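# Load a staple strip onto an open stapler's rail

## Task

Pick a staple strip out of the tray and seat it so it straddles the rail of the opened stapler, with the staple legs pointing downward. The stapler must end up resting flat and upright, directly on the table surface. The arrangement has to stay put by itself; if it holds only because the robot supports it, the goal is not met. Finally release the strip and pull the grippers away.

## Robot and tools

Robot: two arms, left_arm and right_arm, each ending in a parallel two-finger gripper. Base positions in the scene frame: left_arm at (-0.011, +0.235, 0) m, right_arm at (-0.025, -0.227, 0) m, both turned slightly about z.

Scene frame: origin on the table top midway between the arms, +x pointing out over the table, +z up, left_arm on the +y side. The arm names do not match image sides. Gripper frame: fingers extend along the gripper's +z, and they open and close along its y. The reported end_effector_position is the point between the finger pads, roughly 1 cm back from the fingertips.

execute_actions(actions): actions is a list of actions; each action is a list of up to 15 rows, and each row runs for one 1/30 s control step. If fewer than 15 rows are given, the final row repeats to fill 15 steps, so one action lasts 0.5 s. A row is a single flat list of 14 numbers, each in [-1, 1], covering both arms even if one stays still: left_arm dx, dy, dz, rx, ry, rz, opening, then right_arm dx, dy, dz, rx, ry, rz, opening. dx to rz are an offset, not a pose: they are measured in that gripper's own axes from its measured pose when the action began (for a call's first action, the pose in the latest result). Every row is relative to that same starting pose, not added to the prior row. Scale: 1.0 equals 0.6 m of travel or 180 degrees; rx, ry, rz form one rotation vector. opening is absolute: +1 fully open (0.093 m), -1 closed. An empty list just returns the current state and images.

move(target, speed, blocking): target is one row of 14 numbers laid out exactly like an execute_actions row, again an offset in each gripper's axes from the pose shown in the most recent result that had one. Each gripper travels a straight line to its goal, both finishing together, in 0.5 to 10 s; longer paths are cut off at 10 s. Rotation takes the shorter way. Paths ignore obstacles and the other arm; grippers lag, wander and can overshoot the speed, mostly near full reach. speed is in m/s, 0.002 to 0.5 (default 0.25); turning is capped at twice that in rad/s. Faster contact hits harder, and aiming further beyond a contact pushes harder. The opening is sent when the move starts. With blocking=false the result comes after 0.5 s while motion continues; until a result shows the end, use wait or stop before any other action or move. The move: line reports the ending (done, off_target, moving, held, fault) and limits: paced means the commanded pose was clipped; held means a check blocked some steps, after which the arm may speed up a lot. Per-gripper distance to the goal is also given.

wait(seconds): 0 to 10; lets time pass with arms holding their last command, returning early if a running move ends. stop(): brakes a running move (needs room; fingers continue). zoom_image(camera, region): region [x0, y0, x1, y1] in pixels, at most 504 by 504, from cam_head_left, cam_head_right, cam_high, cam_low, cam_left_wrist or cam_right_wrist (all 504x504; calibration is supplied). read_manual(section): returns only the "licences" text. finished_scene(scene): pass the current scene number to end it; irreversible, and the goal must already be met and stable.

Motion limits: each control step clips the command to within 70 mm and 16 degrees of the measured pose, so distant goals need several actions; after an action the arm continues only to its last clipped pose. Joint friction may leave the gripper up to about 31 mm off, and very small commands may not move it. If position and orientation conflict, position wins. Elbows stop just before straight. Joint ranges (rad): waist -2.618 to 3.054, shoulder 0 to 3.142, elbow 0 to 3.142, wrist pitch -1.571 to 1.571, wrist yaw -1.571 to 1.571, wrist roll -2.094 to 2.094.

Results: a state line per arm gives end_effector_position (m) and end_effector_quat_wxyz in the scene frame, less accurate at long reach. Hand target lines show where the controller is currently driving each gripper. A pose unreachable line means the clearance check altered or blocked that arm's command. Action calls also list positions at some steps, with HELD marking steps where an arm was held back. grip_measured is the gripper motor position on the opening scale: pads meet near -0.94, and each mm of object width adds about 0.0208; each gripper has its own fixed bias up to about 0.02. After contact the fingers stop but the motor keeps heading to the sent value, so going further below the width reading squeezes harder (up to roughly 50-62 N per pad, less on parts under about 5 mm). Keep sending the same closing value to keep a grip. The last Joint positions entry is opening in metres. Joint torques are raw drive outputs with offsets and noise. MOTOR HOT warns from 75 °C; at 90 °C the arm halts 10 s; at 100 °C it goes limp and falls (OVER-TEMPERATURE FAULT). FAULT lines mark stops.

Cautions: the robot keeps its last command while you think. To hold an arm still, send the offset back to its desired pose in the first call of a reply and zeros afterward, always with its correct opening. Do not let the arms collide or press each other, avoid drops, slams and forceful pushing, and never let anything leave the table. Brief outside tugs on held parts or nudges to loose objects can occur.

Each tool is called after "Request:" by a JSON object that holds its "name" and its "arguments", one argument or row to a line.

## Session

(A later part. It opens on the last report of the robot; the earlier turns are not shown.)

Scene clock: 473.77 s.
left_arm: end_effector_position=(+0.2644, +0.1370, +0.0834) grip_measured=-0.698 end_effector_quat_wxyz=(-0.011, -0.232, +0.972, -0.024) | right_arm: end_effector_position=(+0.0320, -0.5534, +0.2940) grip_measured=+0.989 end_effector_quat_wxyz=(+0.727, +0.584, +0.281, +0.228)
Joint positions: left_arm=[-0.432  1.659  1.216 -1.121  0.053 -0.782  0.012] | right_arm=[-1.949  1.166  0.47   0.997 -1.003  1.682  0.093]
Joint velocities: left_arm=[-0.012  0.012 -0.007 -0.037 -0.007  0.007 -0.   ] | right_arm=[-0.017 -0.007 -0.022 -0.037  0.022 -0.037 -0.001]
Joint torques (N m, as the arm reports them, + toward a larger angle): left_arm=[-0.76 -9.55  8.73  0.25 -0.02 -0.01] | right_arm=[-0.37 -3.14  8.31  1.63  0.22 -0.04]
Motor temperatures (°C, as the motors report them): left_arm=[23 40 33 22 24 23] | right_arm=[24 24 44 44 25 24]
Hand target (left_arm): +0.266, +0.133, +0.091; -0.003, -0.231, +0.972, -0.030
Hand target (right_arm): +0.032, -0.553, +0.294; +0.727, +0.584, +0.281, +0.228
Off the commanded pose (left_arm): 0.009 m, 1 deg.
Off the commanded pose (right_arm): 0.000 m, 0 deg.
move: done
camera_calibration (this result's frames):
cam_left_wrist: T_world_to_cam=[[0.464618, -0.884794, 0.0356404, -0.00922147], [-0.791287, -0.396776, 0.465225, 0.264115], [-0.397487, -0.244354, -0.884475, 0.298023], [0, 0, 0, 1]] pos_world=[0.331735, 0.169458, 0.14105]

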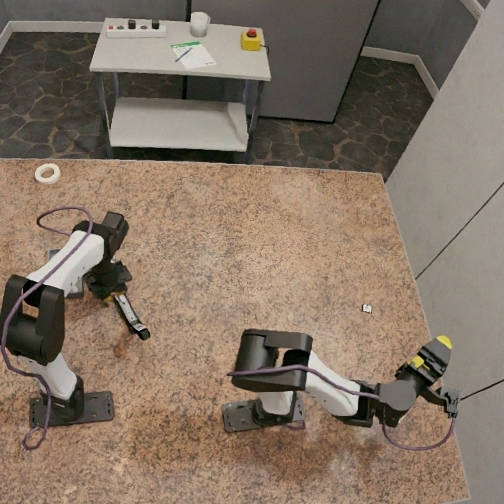

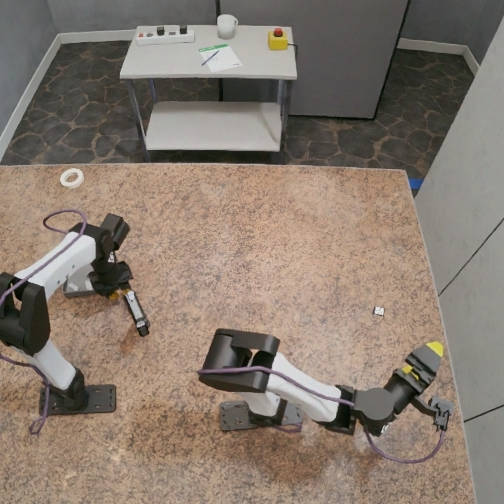

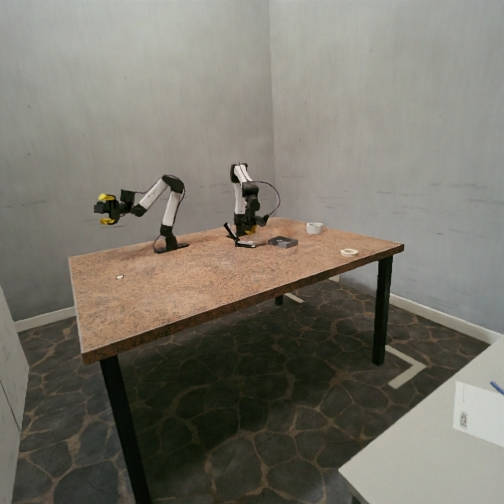

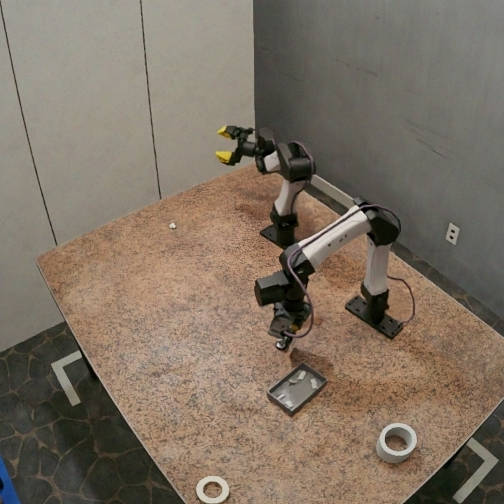

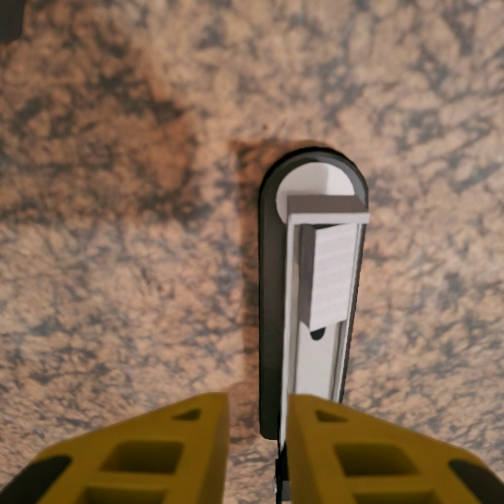

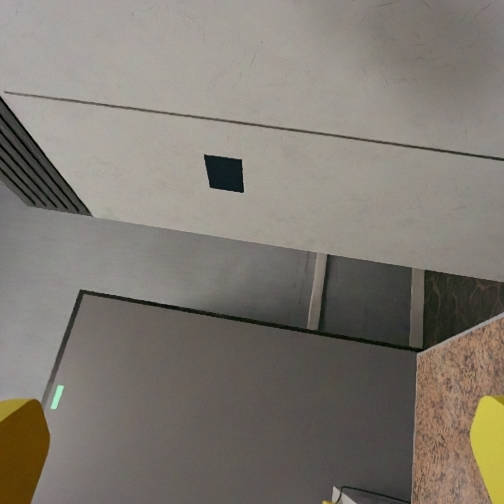

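Request:
{"name": "move", "arguments": {
  "target": [-0.019,0,0.05,0,0,0,-0.45,0,0,0,0,0,0,1],
  "speed": 0.02
}}

Request:
{"name": "move", "arguments": {
  "target": [0,0,0.025,0,0,0,-0.45,0,0,0,0,0,0,1],
  "speed": 0.01
}}

Request:
{"name": "execute_actions", "arguments": {
  "actions": [
    [[0,0,0.015,0,0,0,-0.52,0,0,0,0,0,0,1]],
    [[0,0,0.015,0,0,0,-0.6,0,0,0,0,0,0,1]],
    [[0,0,0.015,0,0,0,-0.68,0,0,0,0,0,0,1]]
  ]
}}

Request:
{"name": "move", "arguments": {
  "target": [0.02,0,-0.07,0,0,0,-0.68,0,0,0,0,0,0,1],
  "speed": 0.05
}}

Request:
{"name": "zoom_image", "arguments": {
  "camera": "cam_left_wrist",
  "region": [200, 150, 450, 400]
}}

Scene clock: 498.10 s.
left_arm: end_effector_position=(+0.2749, +0.1366, +0.0592) grip_measured=-0.452 end_effector_quat_wxyz=(-0.006, -0.231, +0.973, -0.027) | right_arm: end_effector_position=(+0.0320, -0.5534, +0.2940) grip_measured=+0.989 end_effector_quat_wxyz=(+0.727, +0.584, +0.281, +0.228)
Joint positions: left_arm=[-0.422  1.71   1.174 -1.017  0.053 -0.77   0.024] | right_arm=[-1.949  1.166  0.47   0.997 -1.003  1.682  0.093]
Joint velocities: left_arm=[-0.007 -0.002 -0.027  0.007 -0.037  0.066  0.001] | right_arm=[-0.002  0.017  0.007  0.022  0.051 -0.022 -0.   ]
Joint torques (N m, as the arm reports them, + toward a larger angle): left_arm=[ 1.11 -7.78  5.66  0.44 -0.01  0.12] | right_arm=[-0.43 -3.05  8.46  1.63  0.27 -0.04]
Motor temperatures (°C, as the motors report them): left_arm=[23 41 34 22 24 24] | right_arm=[24 25 45 45 25 24]
Hand target (left_arm): +0.274, +0.141, +0.053; -0.011, -0.232, +0.972, -0.024
Hand target (right_arm): +0.032, -0.553, +0.294; +0.727, +0.584, +0.281, +0.228
Off the commanded pose (left_arm): 0.007 m, 1 deg.
Off the commanded pose (right_arm): 0.000 m, 0 deg.
move: done
camera_calibration (this result's frames):
cam_left_wrist: T_world_to_cam=[[0.462517, -0.88554, 0.0435588, -0.0134145], [-0.797019, -0.393756, 0.457949, 0.285159], [-0.388381, -0.246526, -0.887911, 0.278778], [0, 0, 0, 1]] pos_world=[0.341753, 0.16913, 0.117526]

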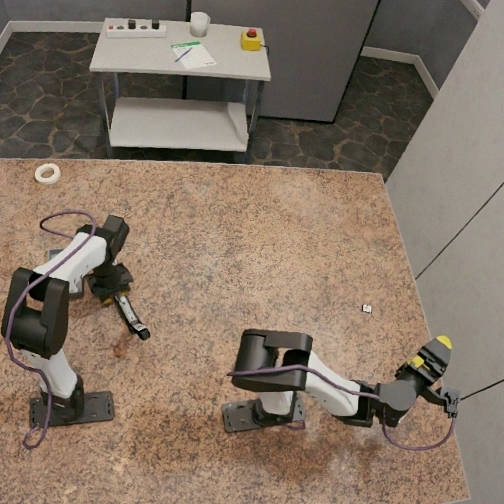

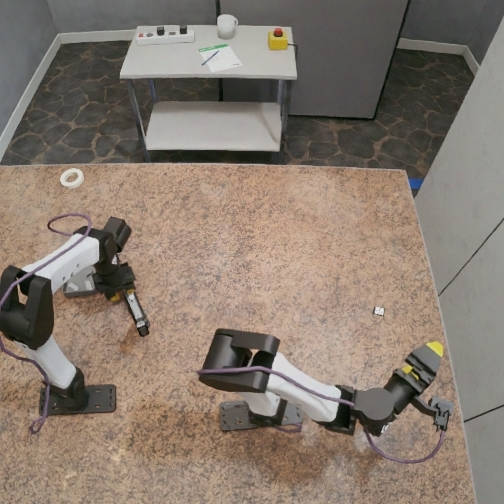

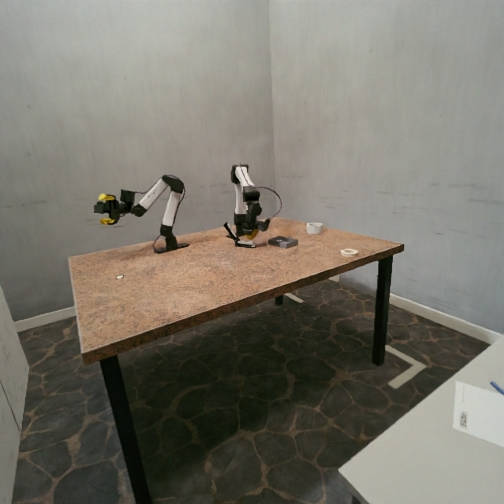

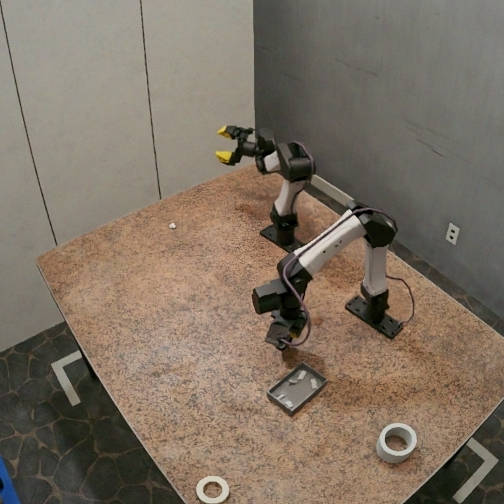

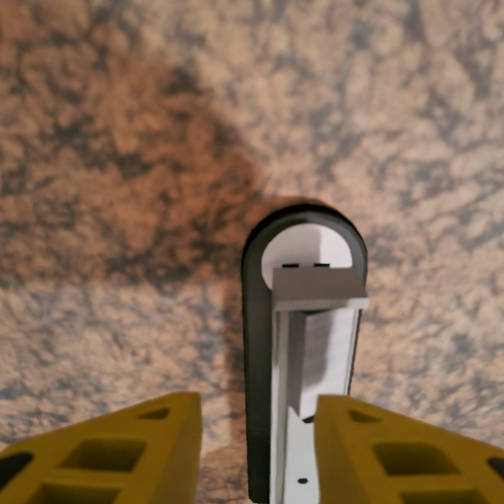

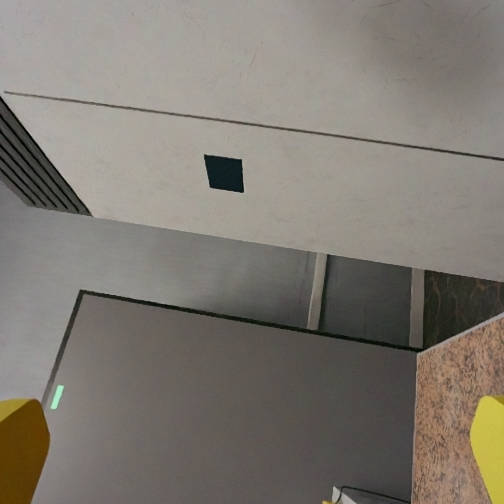

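Scene clock: 499.87 s.
left_arm: end_effector_position=(+0.2773, +0.1359, +0.0504) grip_measured=-0.452 end_effector_quat_wxyz=(-0.001, -0.231, +0.973, -0.030) | right_arm: end_effector_position=(+0.0320, -0.5534, +0.2940) grip_measured=+0.989 end_effector_quat_wxyz=(+0.727, +0.584, +0.281, +0.228)
Joint positions: left_arm=[-0.422  1.719  1.147 -0.97   0.053 -0.77   0.024] | right_arm=[-1.949  1.166  0.47   0.997 -1.003  1.682  0.093]
Joint velocities: left_arm=[ 0.007 -0.002  0.007  0.022  0.007  0.037  0.   ] | right_arm=[-0.007 -0.012  0.002 -0.007 -0.066  0.007 -0.   ]
Joint torques (N m, as the arm reports them, + toward a larger angle): left_arm=[-0.03 -7.88  5.67  0.45 -0.01  0.03] | right_arm=[-0.25 -3.04  8.35  1.61  0.27 -0.02]
Motor temperatures (°C, as the motors report them): left_arm=[23 40 34 22 24 24] | right_arm=[24 25 45 45 25 24]
Hand target (left_arm): +0.275, +0.136, +0.044; -0.006, -0.231, +0.973, -0.027
Hand target (right_arm): +0.032, -0.553, +0.294; +0.727, +0.584, +0.281, +0.228
Off the commanded pose (left_arm): 0.007 m, 1 deg.
Off the commanded pose (right_arm): 0.000 m, 0 deg.
move: done
camera_calibration (this result's frames):
cam_left_wrist: T_world_to_cam=[[0.461978, -0.885371, 0.0519018, -0.0150593], [-0.802144, -0.392153, 0.450312, 0.292399], [-0.37834, -0.249667, -0.891362, 0.269439], [0, 0, 0, 1]] pos_world=[0.343442, 0.168602, 0.109279]

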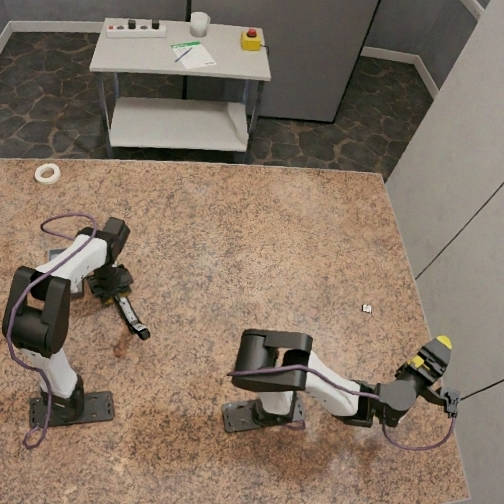

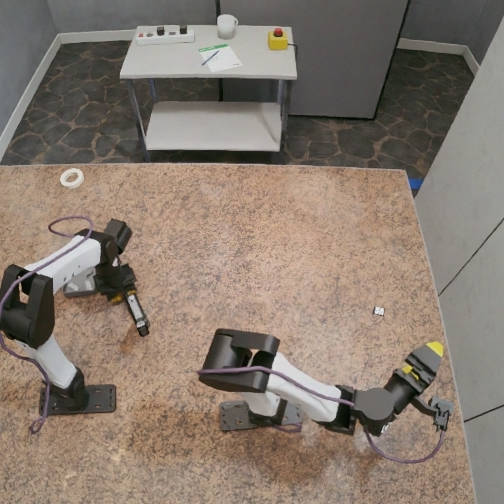

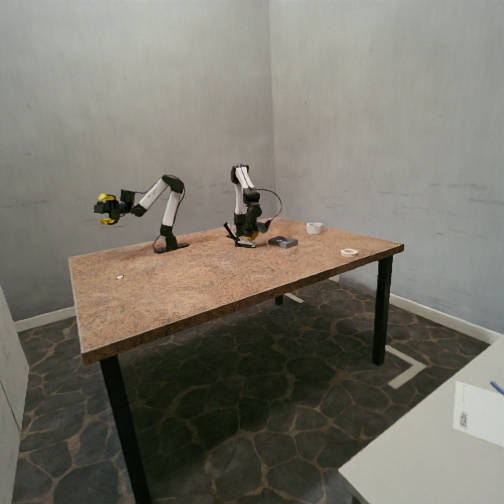

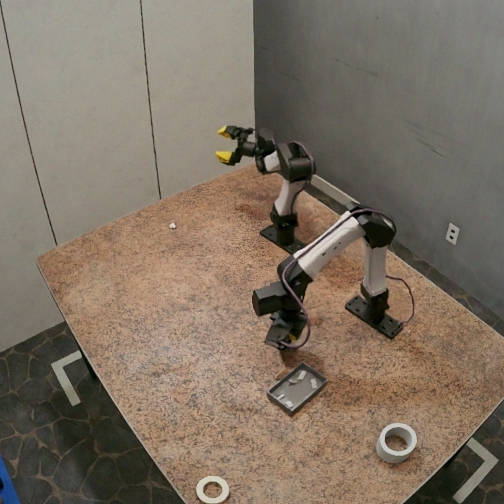

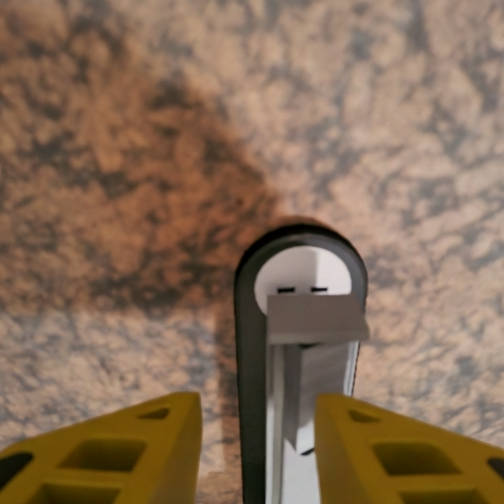

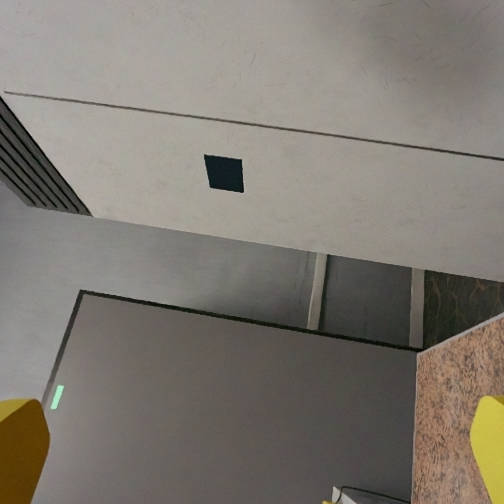

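Scene clock: 501.37 s.
left_arm: end_effector_position=(+0.2876, +0.1323, +0.0464) grip_measured=-0.678 end_effector_quat_wxyz=(+0.021, -0.230, +0.972, -0.044) | right_arm: end_effector_position=(+0.0320, -0.5534, +0.2940) grip_measured=+0.989 end_effector_quat_wxyz=(+0.727, +0.584, +0.281, +0.228)
Joint positions: left_arm=[-0.422  1.719  1.127 -0.898  0.055 -0.77   0.013] | right_arm=[-1.949  1.166  0.47   0.997 -1.003  1.682  0.093]
Joint velocities: left_arm=[-0.007 -0.007  0.002  0.037 -0.037 -0.007 -0.001] | right_arm=[ 0.012 -0.022 -0.017  0.007 -0.007  0.007 -0.001]
Joint torques (N m, as the arm reports them, + toward a larger angle): left_arm=[-0.01 -7.6   5.59  0.55 -0.01  0.06] | right_arm=[-0.3  -3.04  8.36  1.62  0.26  0.01]
Motor temperatures (°C, as the motors report them): left_arm=[23 40 34 22 24 23] | right_arm=[24 25 45 45 25 24]
Hand target (left_arm): +0.284, +0.133, +0.039; +0.014, -0.230, +0.972, -0.040
Hand target (right_arm): +0.032, -0.553, +0.294; +0.727, +0.584, +0.281, +0.228
Off the commanded pose (left_arm): 0.008 m, 1 deg.
Off the commanded pose (right_arm): 0.000 m, 0 deg.
Step readings (end_effector_position; steps 1 to 15: 1st action; 16 to 30: 2nd action; 31 to 45: 3rd action):
0: left_arm (+0.2773, +0.1359, +0.0504) | right_arm (+0.0320, -0.5534, +0.2940)
1: left_arm (+0.2776, +0.1358, +0.0500) | right_arm (+0.0320, -0.5534, +0.2940)
2: left_arm (+0.2780, +0.1357, +0.0495) | right_arm (+0.0320, -0.5534, +0.2940)
4: left_arm (+0.2783, +0.1356, +0.0486) | right_arm (+0.0320, -0.5534, +0.2940)
8: left_arm (+0.2791, +0.1353, +0.0483) | right_arm (+0.0320, -0.5534, +0.2940)
15: left_arm (+0.2801, +0.1350, +0.0483) | right_arm (+0.0320, -0.5534, +0.2940)
16: left_arm (+0.2803, +0.1349, +0.0480) | right_arm (+0.0320, -0.5534, +0.2940)
17: left_arm (+0.2809, +0.1348, +0.0476) | right_arm (+0.0320, -0.5534, +0.2940)
19: left_arm (+0.2816, +0.1344, +0.0474) | right_arm (+0.0320, -0.5534, +0.2940)
23: left_arm (+0.2833, +0.1339, +0.0475) | right_arm (+0.0320, -0.5534, +0.2940)
30: left_arm (+0.2843, +0.1336, +0.0476) | right_arm (+0.0320, -0.5534, +0.2940)
31: left_arm (+0.2846, +0.1335, +0.0473) | right_arm (+0.0320, -0.5534, +0.2940)
32: left_arm (+0.2851, +0.1333, +0.0469) | right_arm (+0.0320, -0.5534, +0.2940)
34: left_arm (+0.2859, +0.1329, +0.0468) | right_arm (+0.0320, -0.5534, +0.2940)
38: left_arm (+0.2870, +0.1325, +0.0466) | right_arm (+0.0320, -0.5534, +0.2940)
45: end_effector_position above
camera_calibration (this result's frames):
cam_left_wrist: T_world_to_cam=[[0.458417, -0.884194, 0.0897462, -0.0236268], [-0.823422, -0.384559, 0.417241, 0.307698], [-0.33441, -0.26517, -0.904353, 0.258892], [0, 0, 0, 1]] pos_world=[0.350772, 0.166088, 0.107866]

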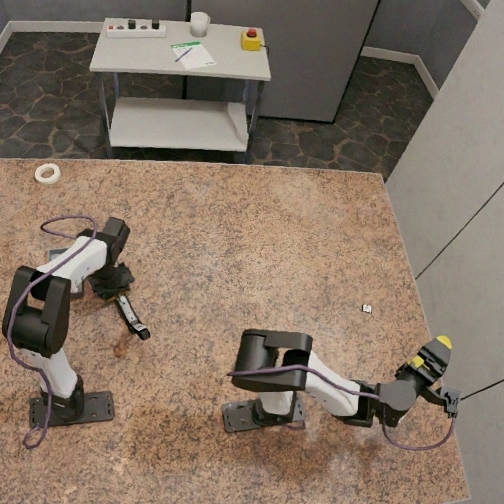

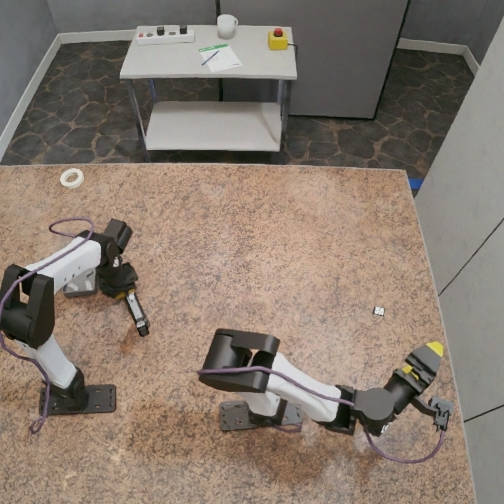

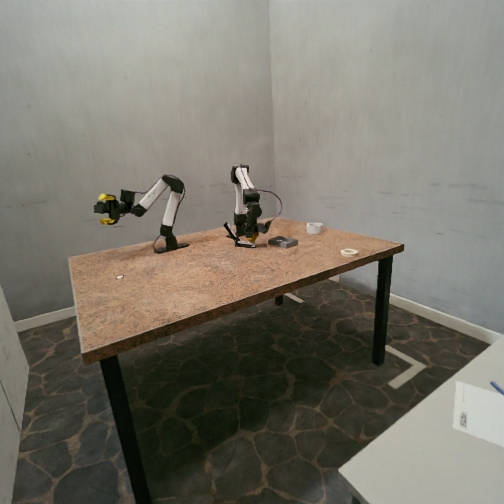

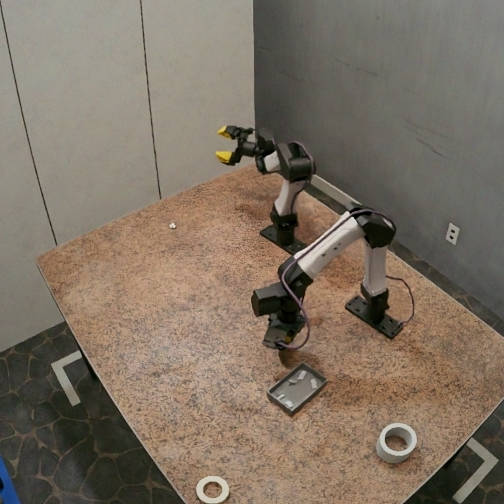

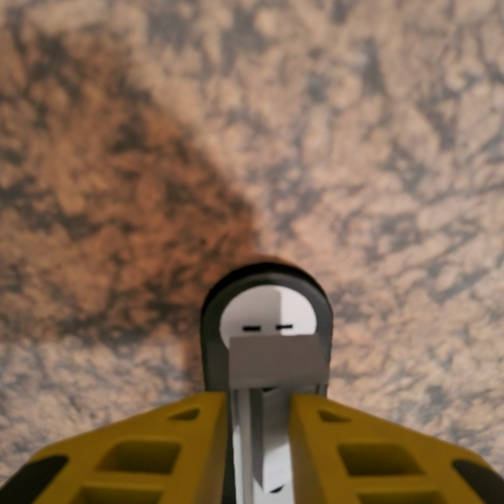

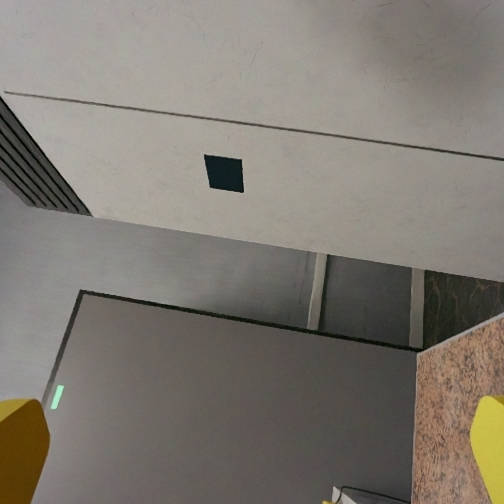

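Scene clock: 502.67 s.
left_arm: end_effector_position=(+0.2726, +0.1341, +0.0802) grip_measured=-0.678 end_effector_quat_wxyz=(+0.012, -0.231, +0.972, -0.040) | right_arm: end_effector_position=(+0.0320, -0.5534, +0.2940) grip_measured=+0.989 end_effector_quat_wxyz=(+0.727, +0.584, +0.281, +0.228)
Joint positions: left_arm=[-0.431  1.645  1.185 -1.049  0.055 -0.781  0.013] | right_arm=[-1.949  1.166  0.47   0.997 -1.003  1.682  0.093]
Joint velocities: left_arm=[ 0.007 -0.002  0.012 -0.037 -0.022 -0.022  0.   ] | right_arm=[-0.012 -0.002 -0.022 -0.051  0.007  0.007 -0.   ]
Joint torques (N m, as the arm reports them, + toward a larger angle): left_arm=[-0.89 -9.49  8.82  0.37 -0.03 -0.04] | right_arm=[-0.28 -3.04  8.27  1.63  0.26 -0.05]
Motor temperatures (°C, as the motors report them): left_arm=[23 40 34 22 24 23] | right_arm=[24 25 45 45 25 24]
Hand target (left_arm): +0.274, +0.130, +0.088; +0.021, -0.230, +0.972, -0.045
Hand target (right_arm): +0.032, -0.553, +0.294; +0.727, +0.584, +0.281, +0.228
Off the commanded pose (left_arm): 0.009 m, 1 deg.
Off the commanded pose (right_arm): 0.000 m, 0 deg.
move: done
camera_calibration (this result's frames):
cam_left_wrist: T_world_to_cam=[[0.461615, -0.883761, 0.0766739, -0.0180925], [-0.814803, -0.388243, 0.430538, 0.279001], [-0.350724, -0.261217, -0.89931, 0.288512], [0, 0, 0, 1]] pos_world=[0.336871, 0.167695, 0.140729]

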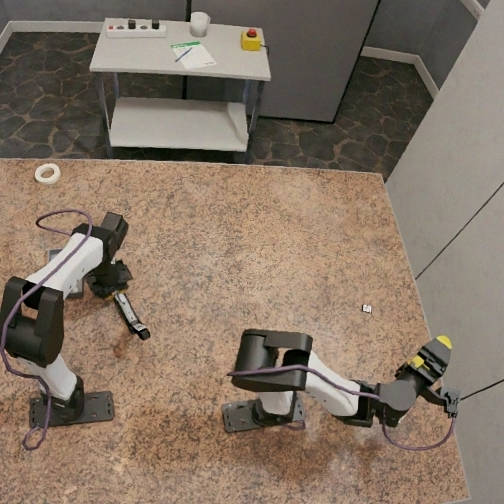

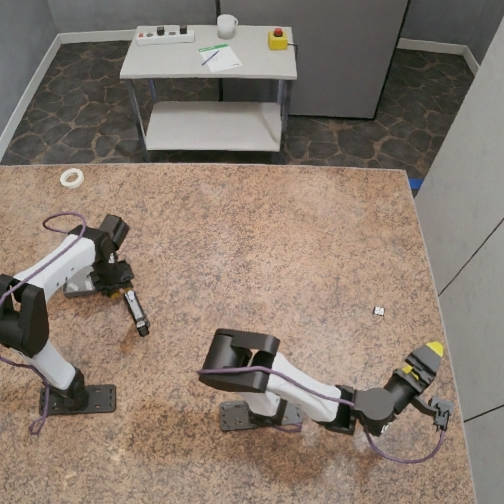

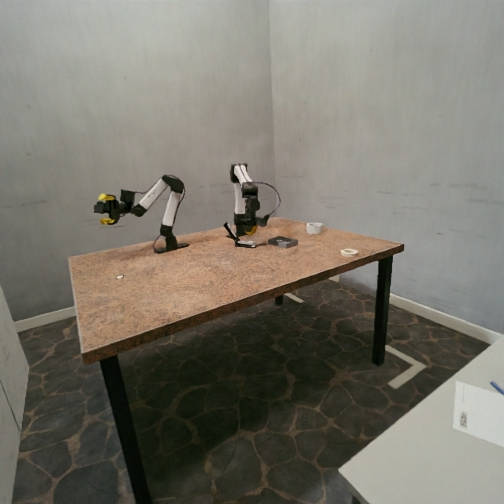

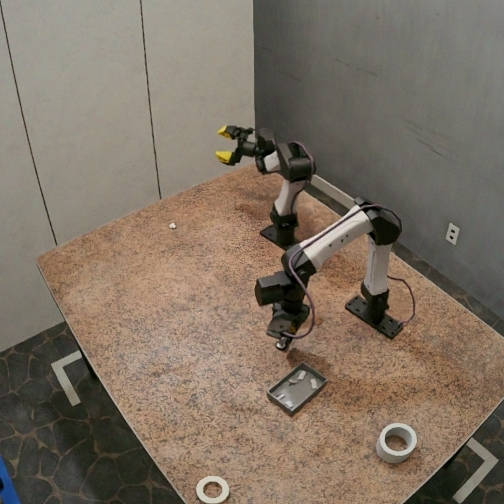

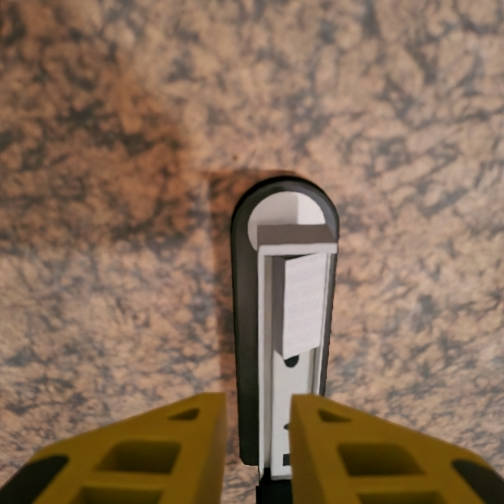

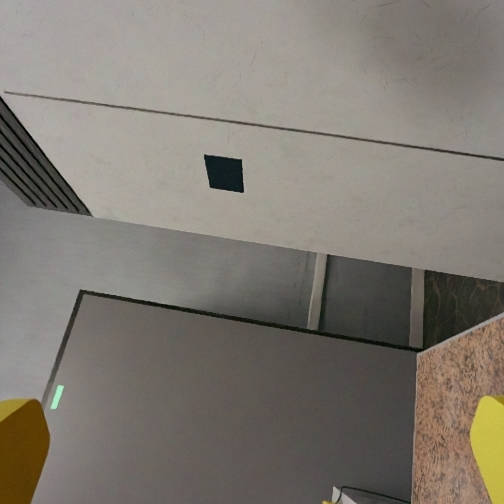

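Region (200, 150, 450, 400) of cam_left_wrist's 504x504 image, scaled by 2.016, with more detail than that image has.

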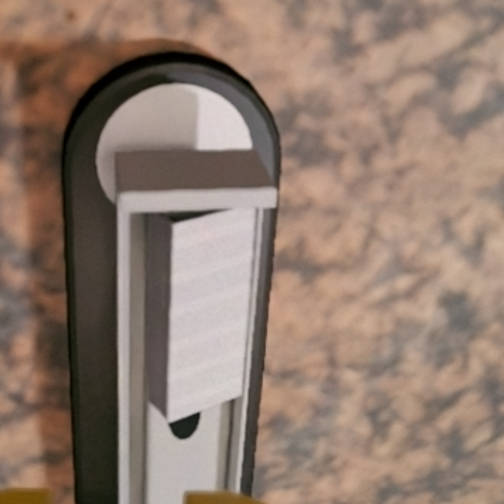

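Request:
{"name": "execute_actions", "arguments": {
  "actions": []
}}

Scene clock: 529.93 s.
left_arm: end_effector_position=(+0.2722, +0.1343, +0.0802) grip_measured=-0.678 end_effector_quat_wxyz=(+0.012, -0.231, +0.972, -0.039) | right_arm: end_effector_position=(+0.0320, -0.5534, +0.2940) grip_measured=+0.989 end_effector_quat_wxyz=(+0.727, +0.584, +0.281, +0.228)
Joint positions: left_arm=[-0.431  1.645  1.185 -1.05   0.055 -0.781  0.013] | right_arm=[-1.949  1.166  0.47   0.997 -1.003  1.682  0.093]
Joint velocities: left_arm=[-0.002 -0.007 -0.012 -0.022  0.022  0.007  0.   ] | right_arm=[ 0.002  0.012 -0.012 -0.007 -0.007 -0.081  0.   ]
Joint torques (N m, as the arm reports them, + toward a larger angle): left_arm=[-0.8  -9.58  8.76  0.34 -0.01 -0.04] | right_arm=[-0.36 -3.05  8.32  1.65  0.25 -0.05]
Motor temperatures (°C, as the motors report them): left_arm=[23 41 36 22 24 24] | right_arm=[24 25 45 45 25 24]
Hand target (left_arm): +0.274, +0.130, +0.088; +0.021, -0.230, +0.972, -0.045
Hand target (right_arm): +0.032, -0.553, +0.294; +0.727, +0.584, +0.281, +0.228
Off the commanded pose (left_arm): 0.009 m, 1 deg.
Off the commanded pose (right_arm): 0.000 m, 0 deg.
camera_calibration (this result's frames):
cam_left_wrist: T_world_to_cam=[[0.461725, -0.883796, 0.0755892, -0.0177669], [-0.814177, -0.388445, 0.431538, 0.278546], [-0.35203, -0.260795, -0.898922, 0.288666], [0, 0, 0, 1]] pos_world=[0.336608, 0.16778, 0.140628]

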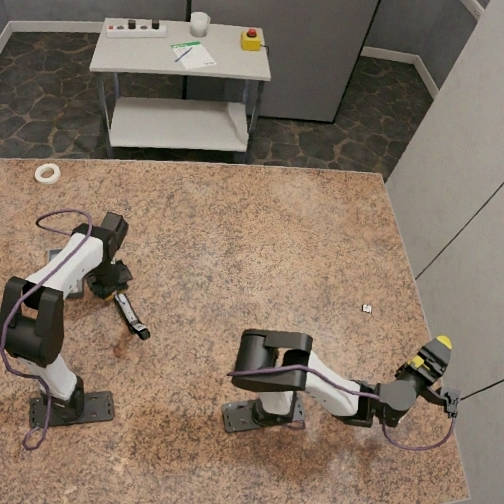

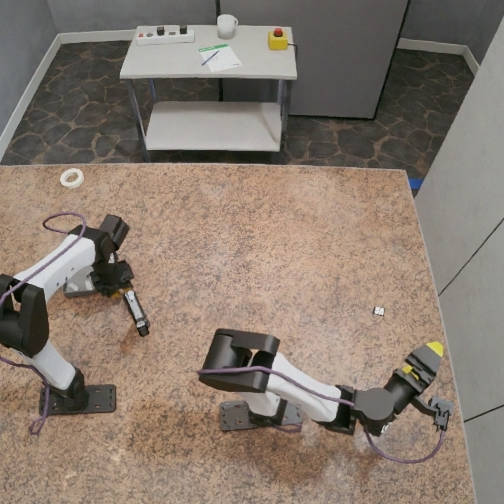

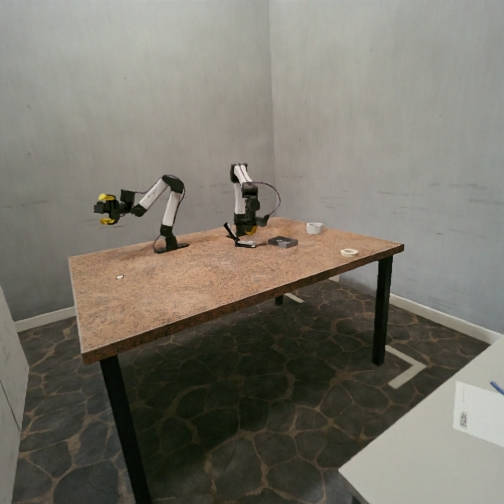

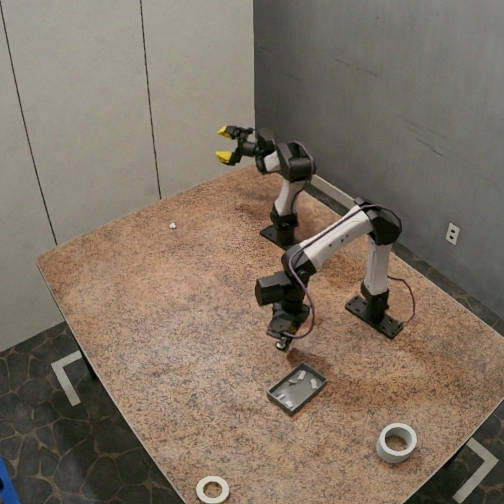

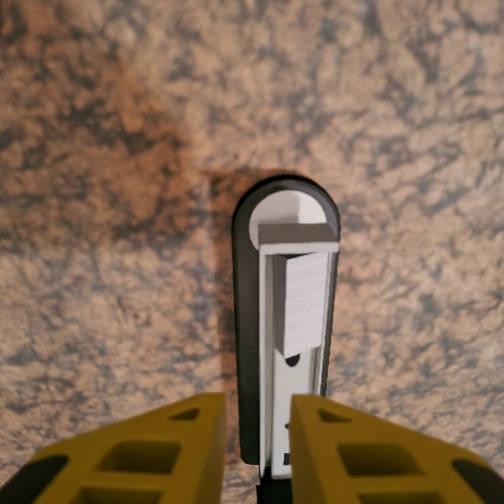

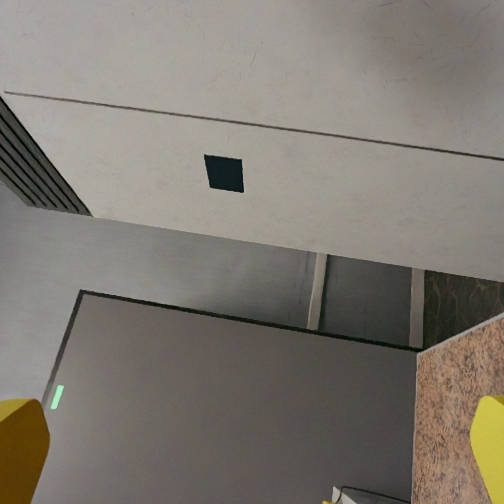

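Request:
{"name": "zoom_image", "arguments": {
  "camera": "cam_left_wrist",
  "region": [220, 200, 380, 400]
}}

Region (220, 200, 380, 400) of cam_left_wrist's 504x504 image, scaled by 2.520, with more detail than that image has; it fills the left 403 columns of this view, and the rest is white.

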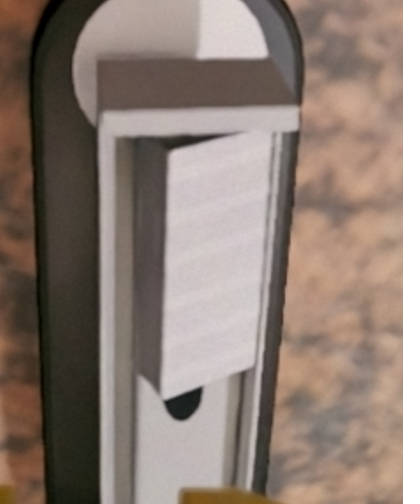

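Request:
{"name": "move", "arguments": {
  "target": [-0.022,-0.043,0,0,0,0,-1,0,0,0,0,0,0,1],
  "speed": 0.05
}}

Request:
{"name": "execute_actions", "arguments": {
  "actions": [
    [[0,0,0.046,0,0,0,-1,0,0,0,0,0,0,1]],
    [[0,0,0.02,0,0,0,-1,0,0,0,0,0,0,1]]
  ]
}}

Scene clock: 565.77 s.
left_arm: end_effector_position=(+0.2942, +0.1210, +0.0805) grip_measured=-1.000 end_effector_quat_wxyz=(+0.013, -0.231, +0.972, -0.041) | right_arm: end_effector_position=(+0.0320, -0.5534, +0.2940) grip_measured=+0.989 end_effector_quat_wxyz=(+0.727, +0.584, +0.281, +0.228)
Joint positions: left_arm=[-0.449  1.734  1.287 -1.058  0.055 -0.799  0.   ] | right_arm=[-1.949  1.166  0.47   0.997 -1.003  1.682  0.093]
Joint velocities: left_arm=[-0.017 -0.012  0.002 -0.066  0.022  0.007  0.   ] | right_arm=[-0.012 -0.012 -0.022 -0.022  0.037 -0.022 -0.001]
Joint torques (N m, as the arm reports them, + toward a larger angle): left_arm=[-0.81 -8.33  9.01  0.37 -0.01 -0.03] | right_arm=[-0.17 -3.04  8.32  1.62  0.25 -0.02]
Motor temperatures (°C, as the motors report them): left_arm=[23 42 37 22 24 24] | right_arm=[24 25 46 46 25 24]
Hand target (left_arm): +0.295, +0.117, +0.082; +0.012, -0.231, +0.972, -0.040
Hand target (right_arm): +0.032, -0.553, +0.294; +0.727, +0.584, +0.281, +0.228
Off the commanded pose (left_arm): 0.004 m, 0 deg.
Off the commanded pose (right_arm): 0.000 m, 0 deg.
move: done
camera_calibration (this result's frames):
cam_left_wrist: T_world_to_cam=[[0.461462, -0.883665, 0.0786714, -0.0397845], [-0.815361, -0.387497, 0.430154, 0.291502], [-0.349627, -0.262646, -0.899321, 0.29274], [0, 0, 0, 1]] pos_world=[0.358388, 0.154687, 0.141006]

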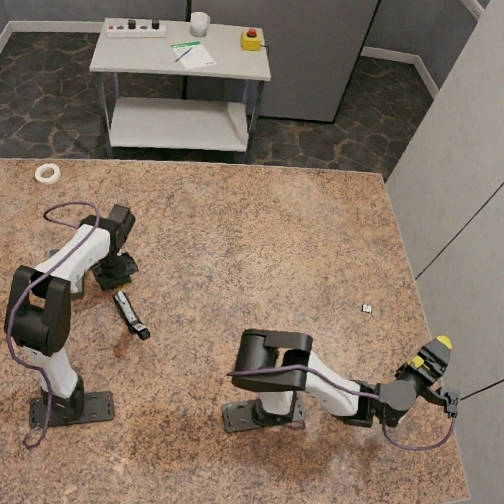

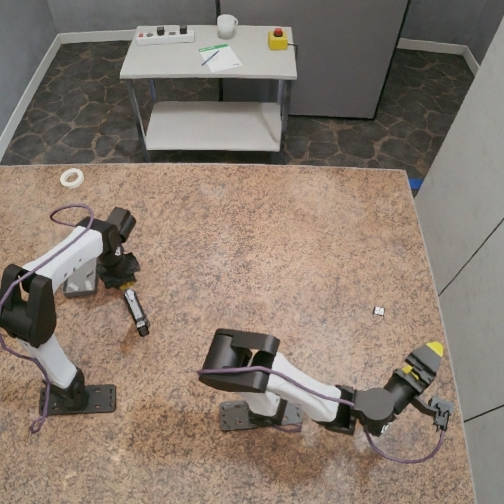

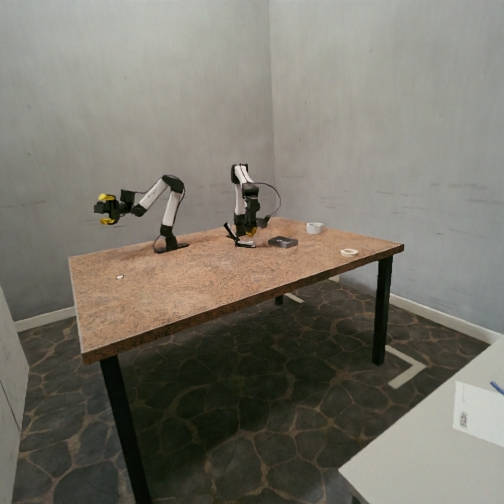

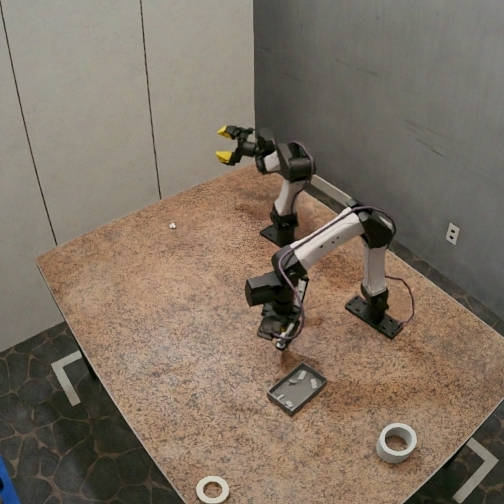

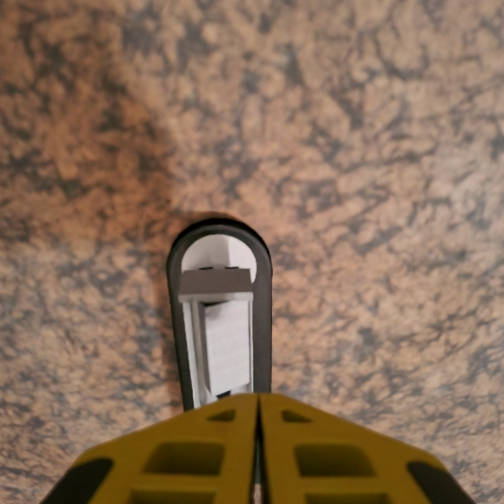

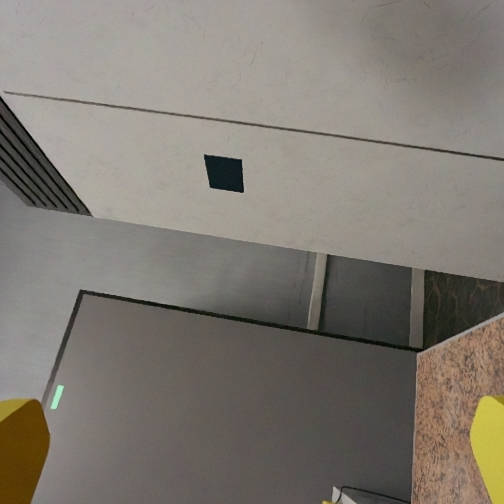

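Scene clock: 566.77 s.
left_arm: end_effector_position=(+0.2974, +0.1199, +0.0495) grip_measured=-1.000 end_effector_quat_wxyz=(+0.015, -0.231, +0.972, -0.042) | right_arm: end_effector_position=(+0.0320, -0.5534, +0.2940) grip_measured=+0.989 end_effector_quat_wxyz=(+0.727, +0.584, +0.281, +0.228)
Joint positions: left_arm=[-0.449  1.773  1.205 -0.933  0.055 -0.799  0.   ] | right_arm=[-1.949  1.166  0.47   0.997 -1.003  1.682  0.093]
Joint velocities: left_arm=[-0.017  0.002  0.002 -0.022 -0.037  0.007  0.   ] | right_arm=[-0.012  0.012 -0.017 -0.051 -0.037  0.007 -0.001]
Joint torques (N m, as the arm reports them, + toward a larger angle): left_arm=[-0.06 -8.56  5.82  0.55 -0.01  0.03] | right_arm=[-0.37 -3.12  8.46  1.64  0.25 -0.04]
Motor temperatures (°C, as the motors report them): left_arm=[23 42 37 22 24 24] | right_arm=[24 25 46 46 25 24]
Hand target (left_arm): +0.295, +0.120, +0.044; +0.011, -0.231, +0.972, -0.040
Hand target (right_arm): +0.032, -0.553, +0.294; +0.727, +0.584, +0.281, +0.228
Off the commanded pose (left_arm): 0.006 m, 1 deg.
Off the commanded pose (right_arm): 0.000 m, 0 deg.
Step readings (end_effector_position; steps 1 to 15: 1st action; 16 to 30: 2nd action):
0: left_arm (+0.2942, +0.1210, +0.0805) | right_arm (+0.0320, -0.5534, +0.2940)
1: left_arm (+0.2947, +0.1209, +0.0780) | right_arm (+0.0320, -0.5534, +0.2940)
2: left_arm (+0.2951, +0.1207, +0.0742) | right_arm (+0.0320, -0.5534, +0.2940)
4: left_arm (+0.2920, +0.1218, +0.0641) | right_arm (+0.0320, -0.5534, +0.2940)
8: left_arm (+0.2907, +0.1222, +0.0554) | right_arm (+0.0320, -0.5534, +0.2940)
15: left_arm (+0.2951, +0.1207, +0.0556) | right_arm (+0.0320, -0.5534, +0.2940)
16: left_arm (+0.2955, +0.1206, +0.0550) | right_arm (+0.0320, -0.5534, +0.2940)
17: left_arm (+0.2962, +0.1204, +0.0543) | right_arm (+0.0320, -0.5534, +0.2940)
19: left_arm (+0.2961, +0.1204, +0.0518) | right_arm (+0.0320, -0.5534, +0.2940)
23: left_arm (+0.2962, +0.1204, +0.0494) | right_arm (+0.0320, -0.5534, +0.2940)
30: end_effector_position above
camera_calibration (this result's frames):
cam_left_wrist: T_world_to_cam=[[0.461025, -0.883515, 0.0828075, -0.0398904], [-0.817679, -0.386702, 0.426453, 0.307789], [-0.344755, -0.264316, -0.900711, 0.264539], [0, 0, 0, 1]] pos_world=[0.361265, 0.153701, 0.110319]

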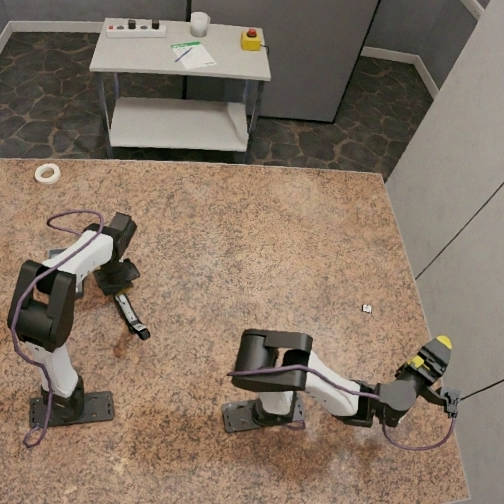

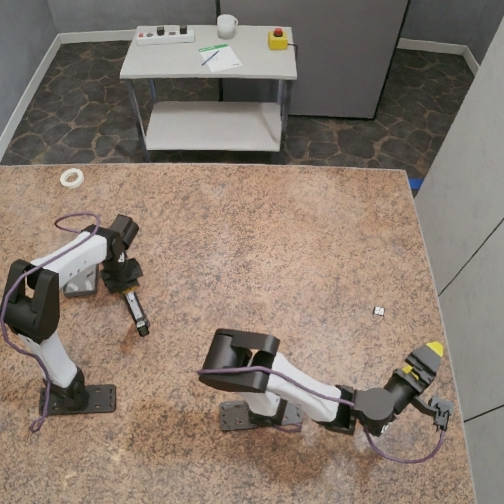

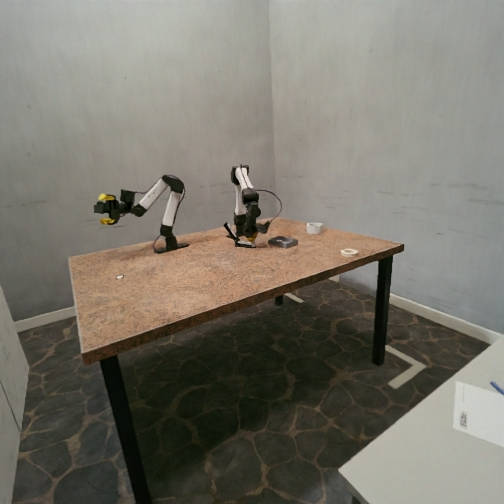

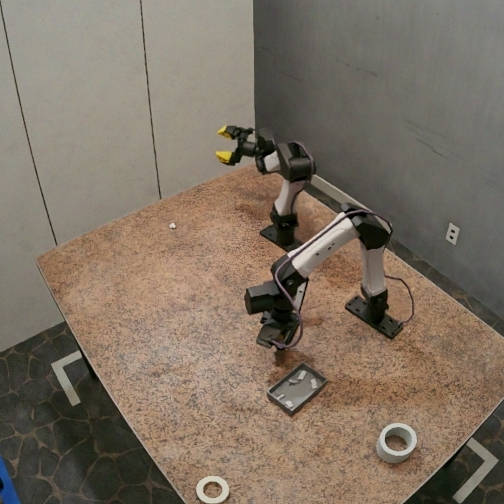

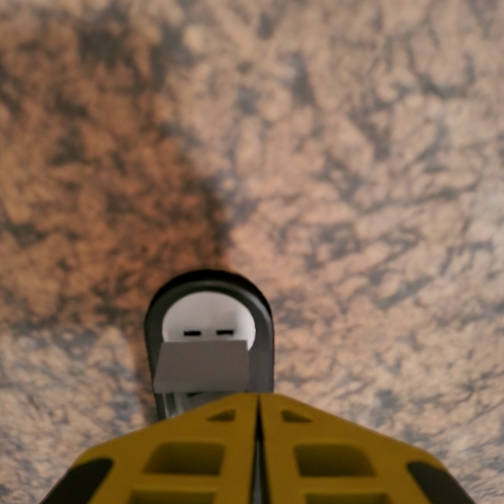

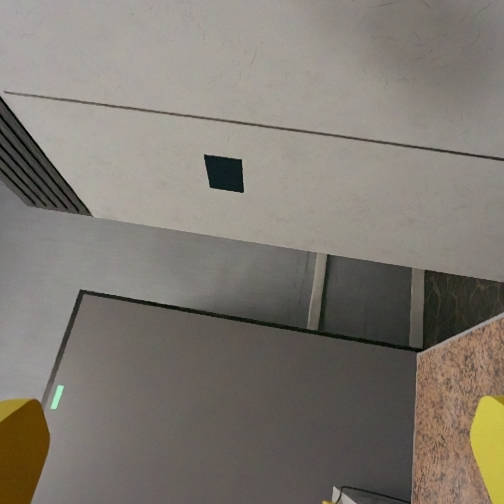

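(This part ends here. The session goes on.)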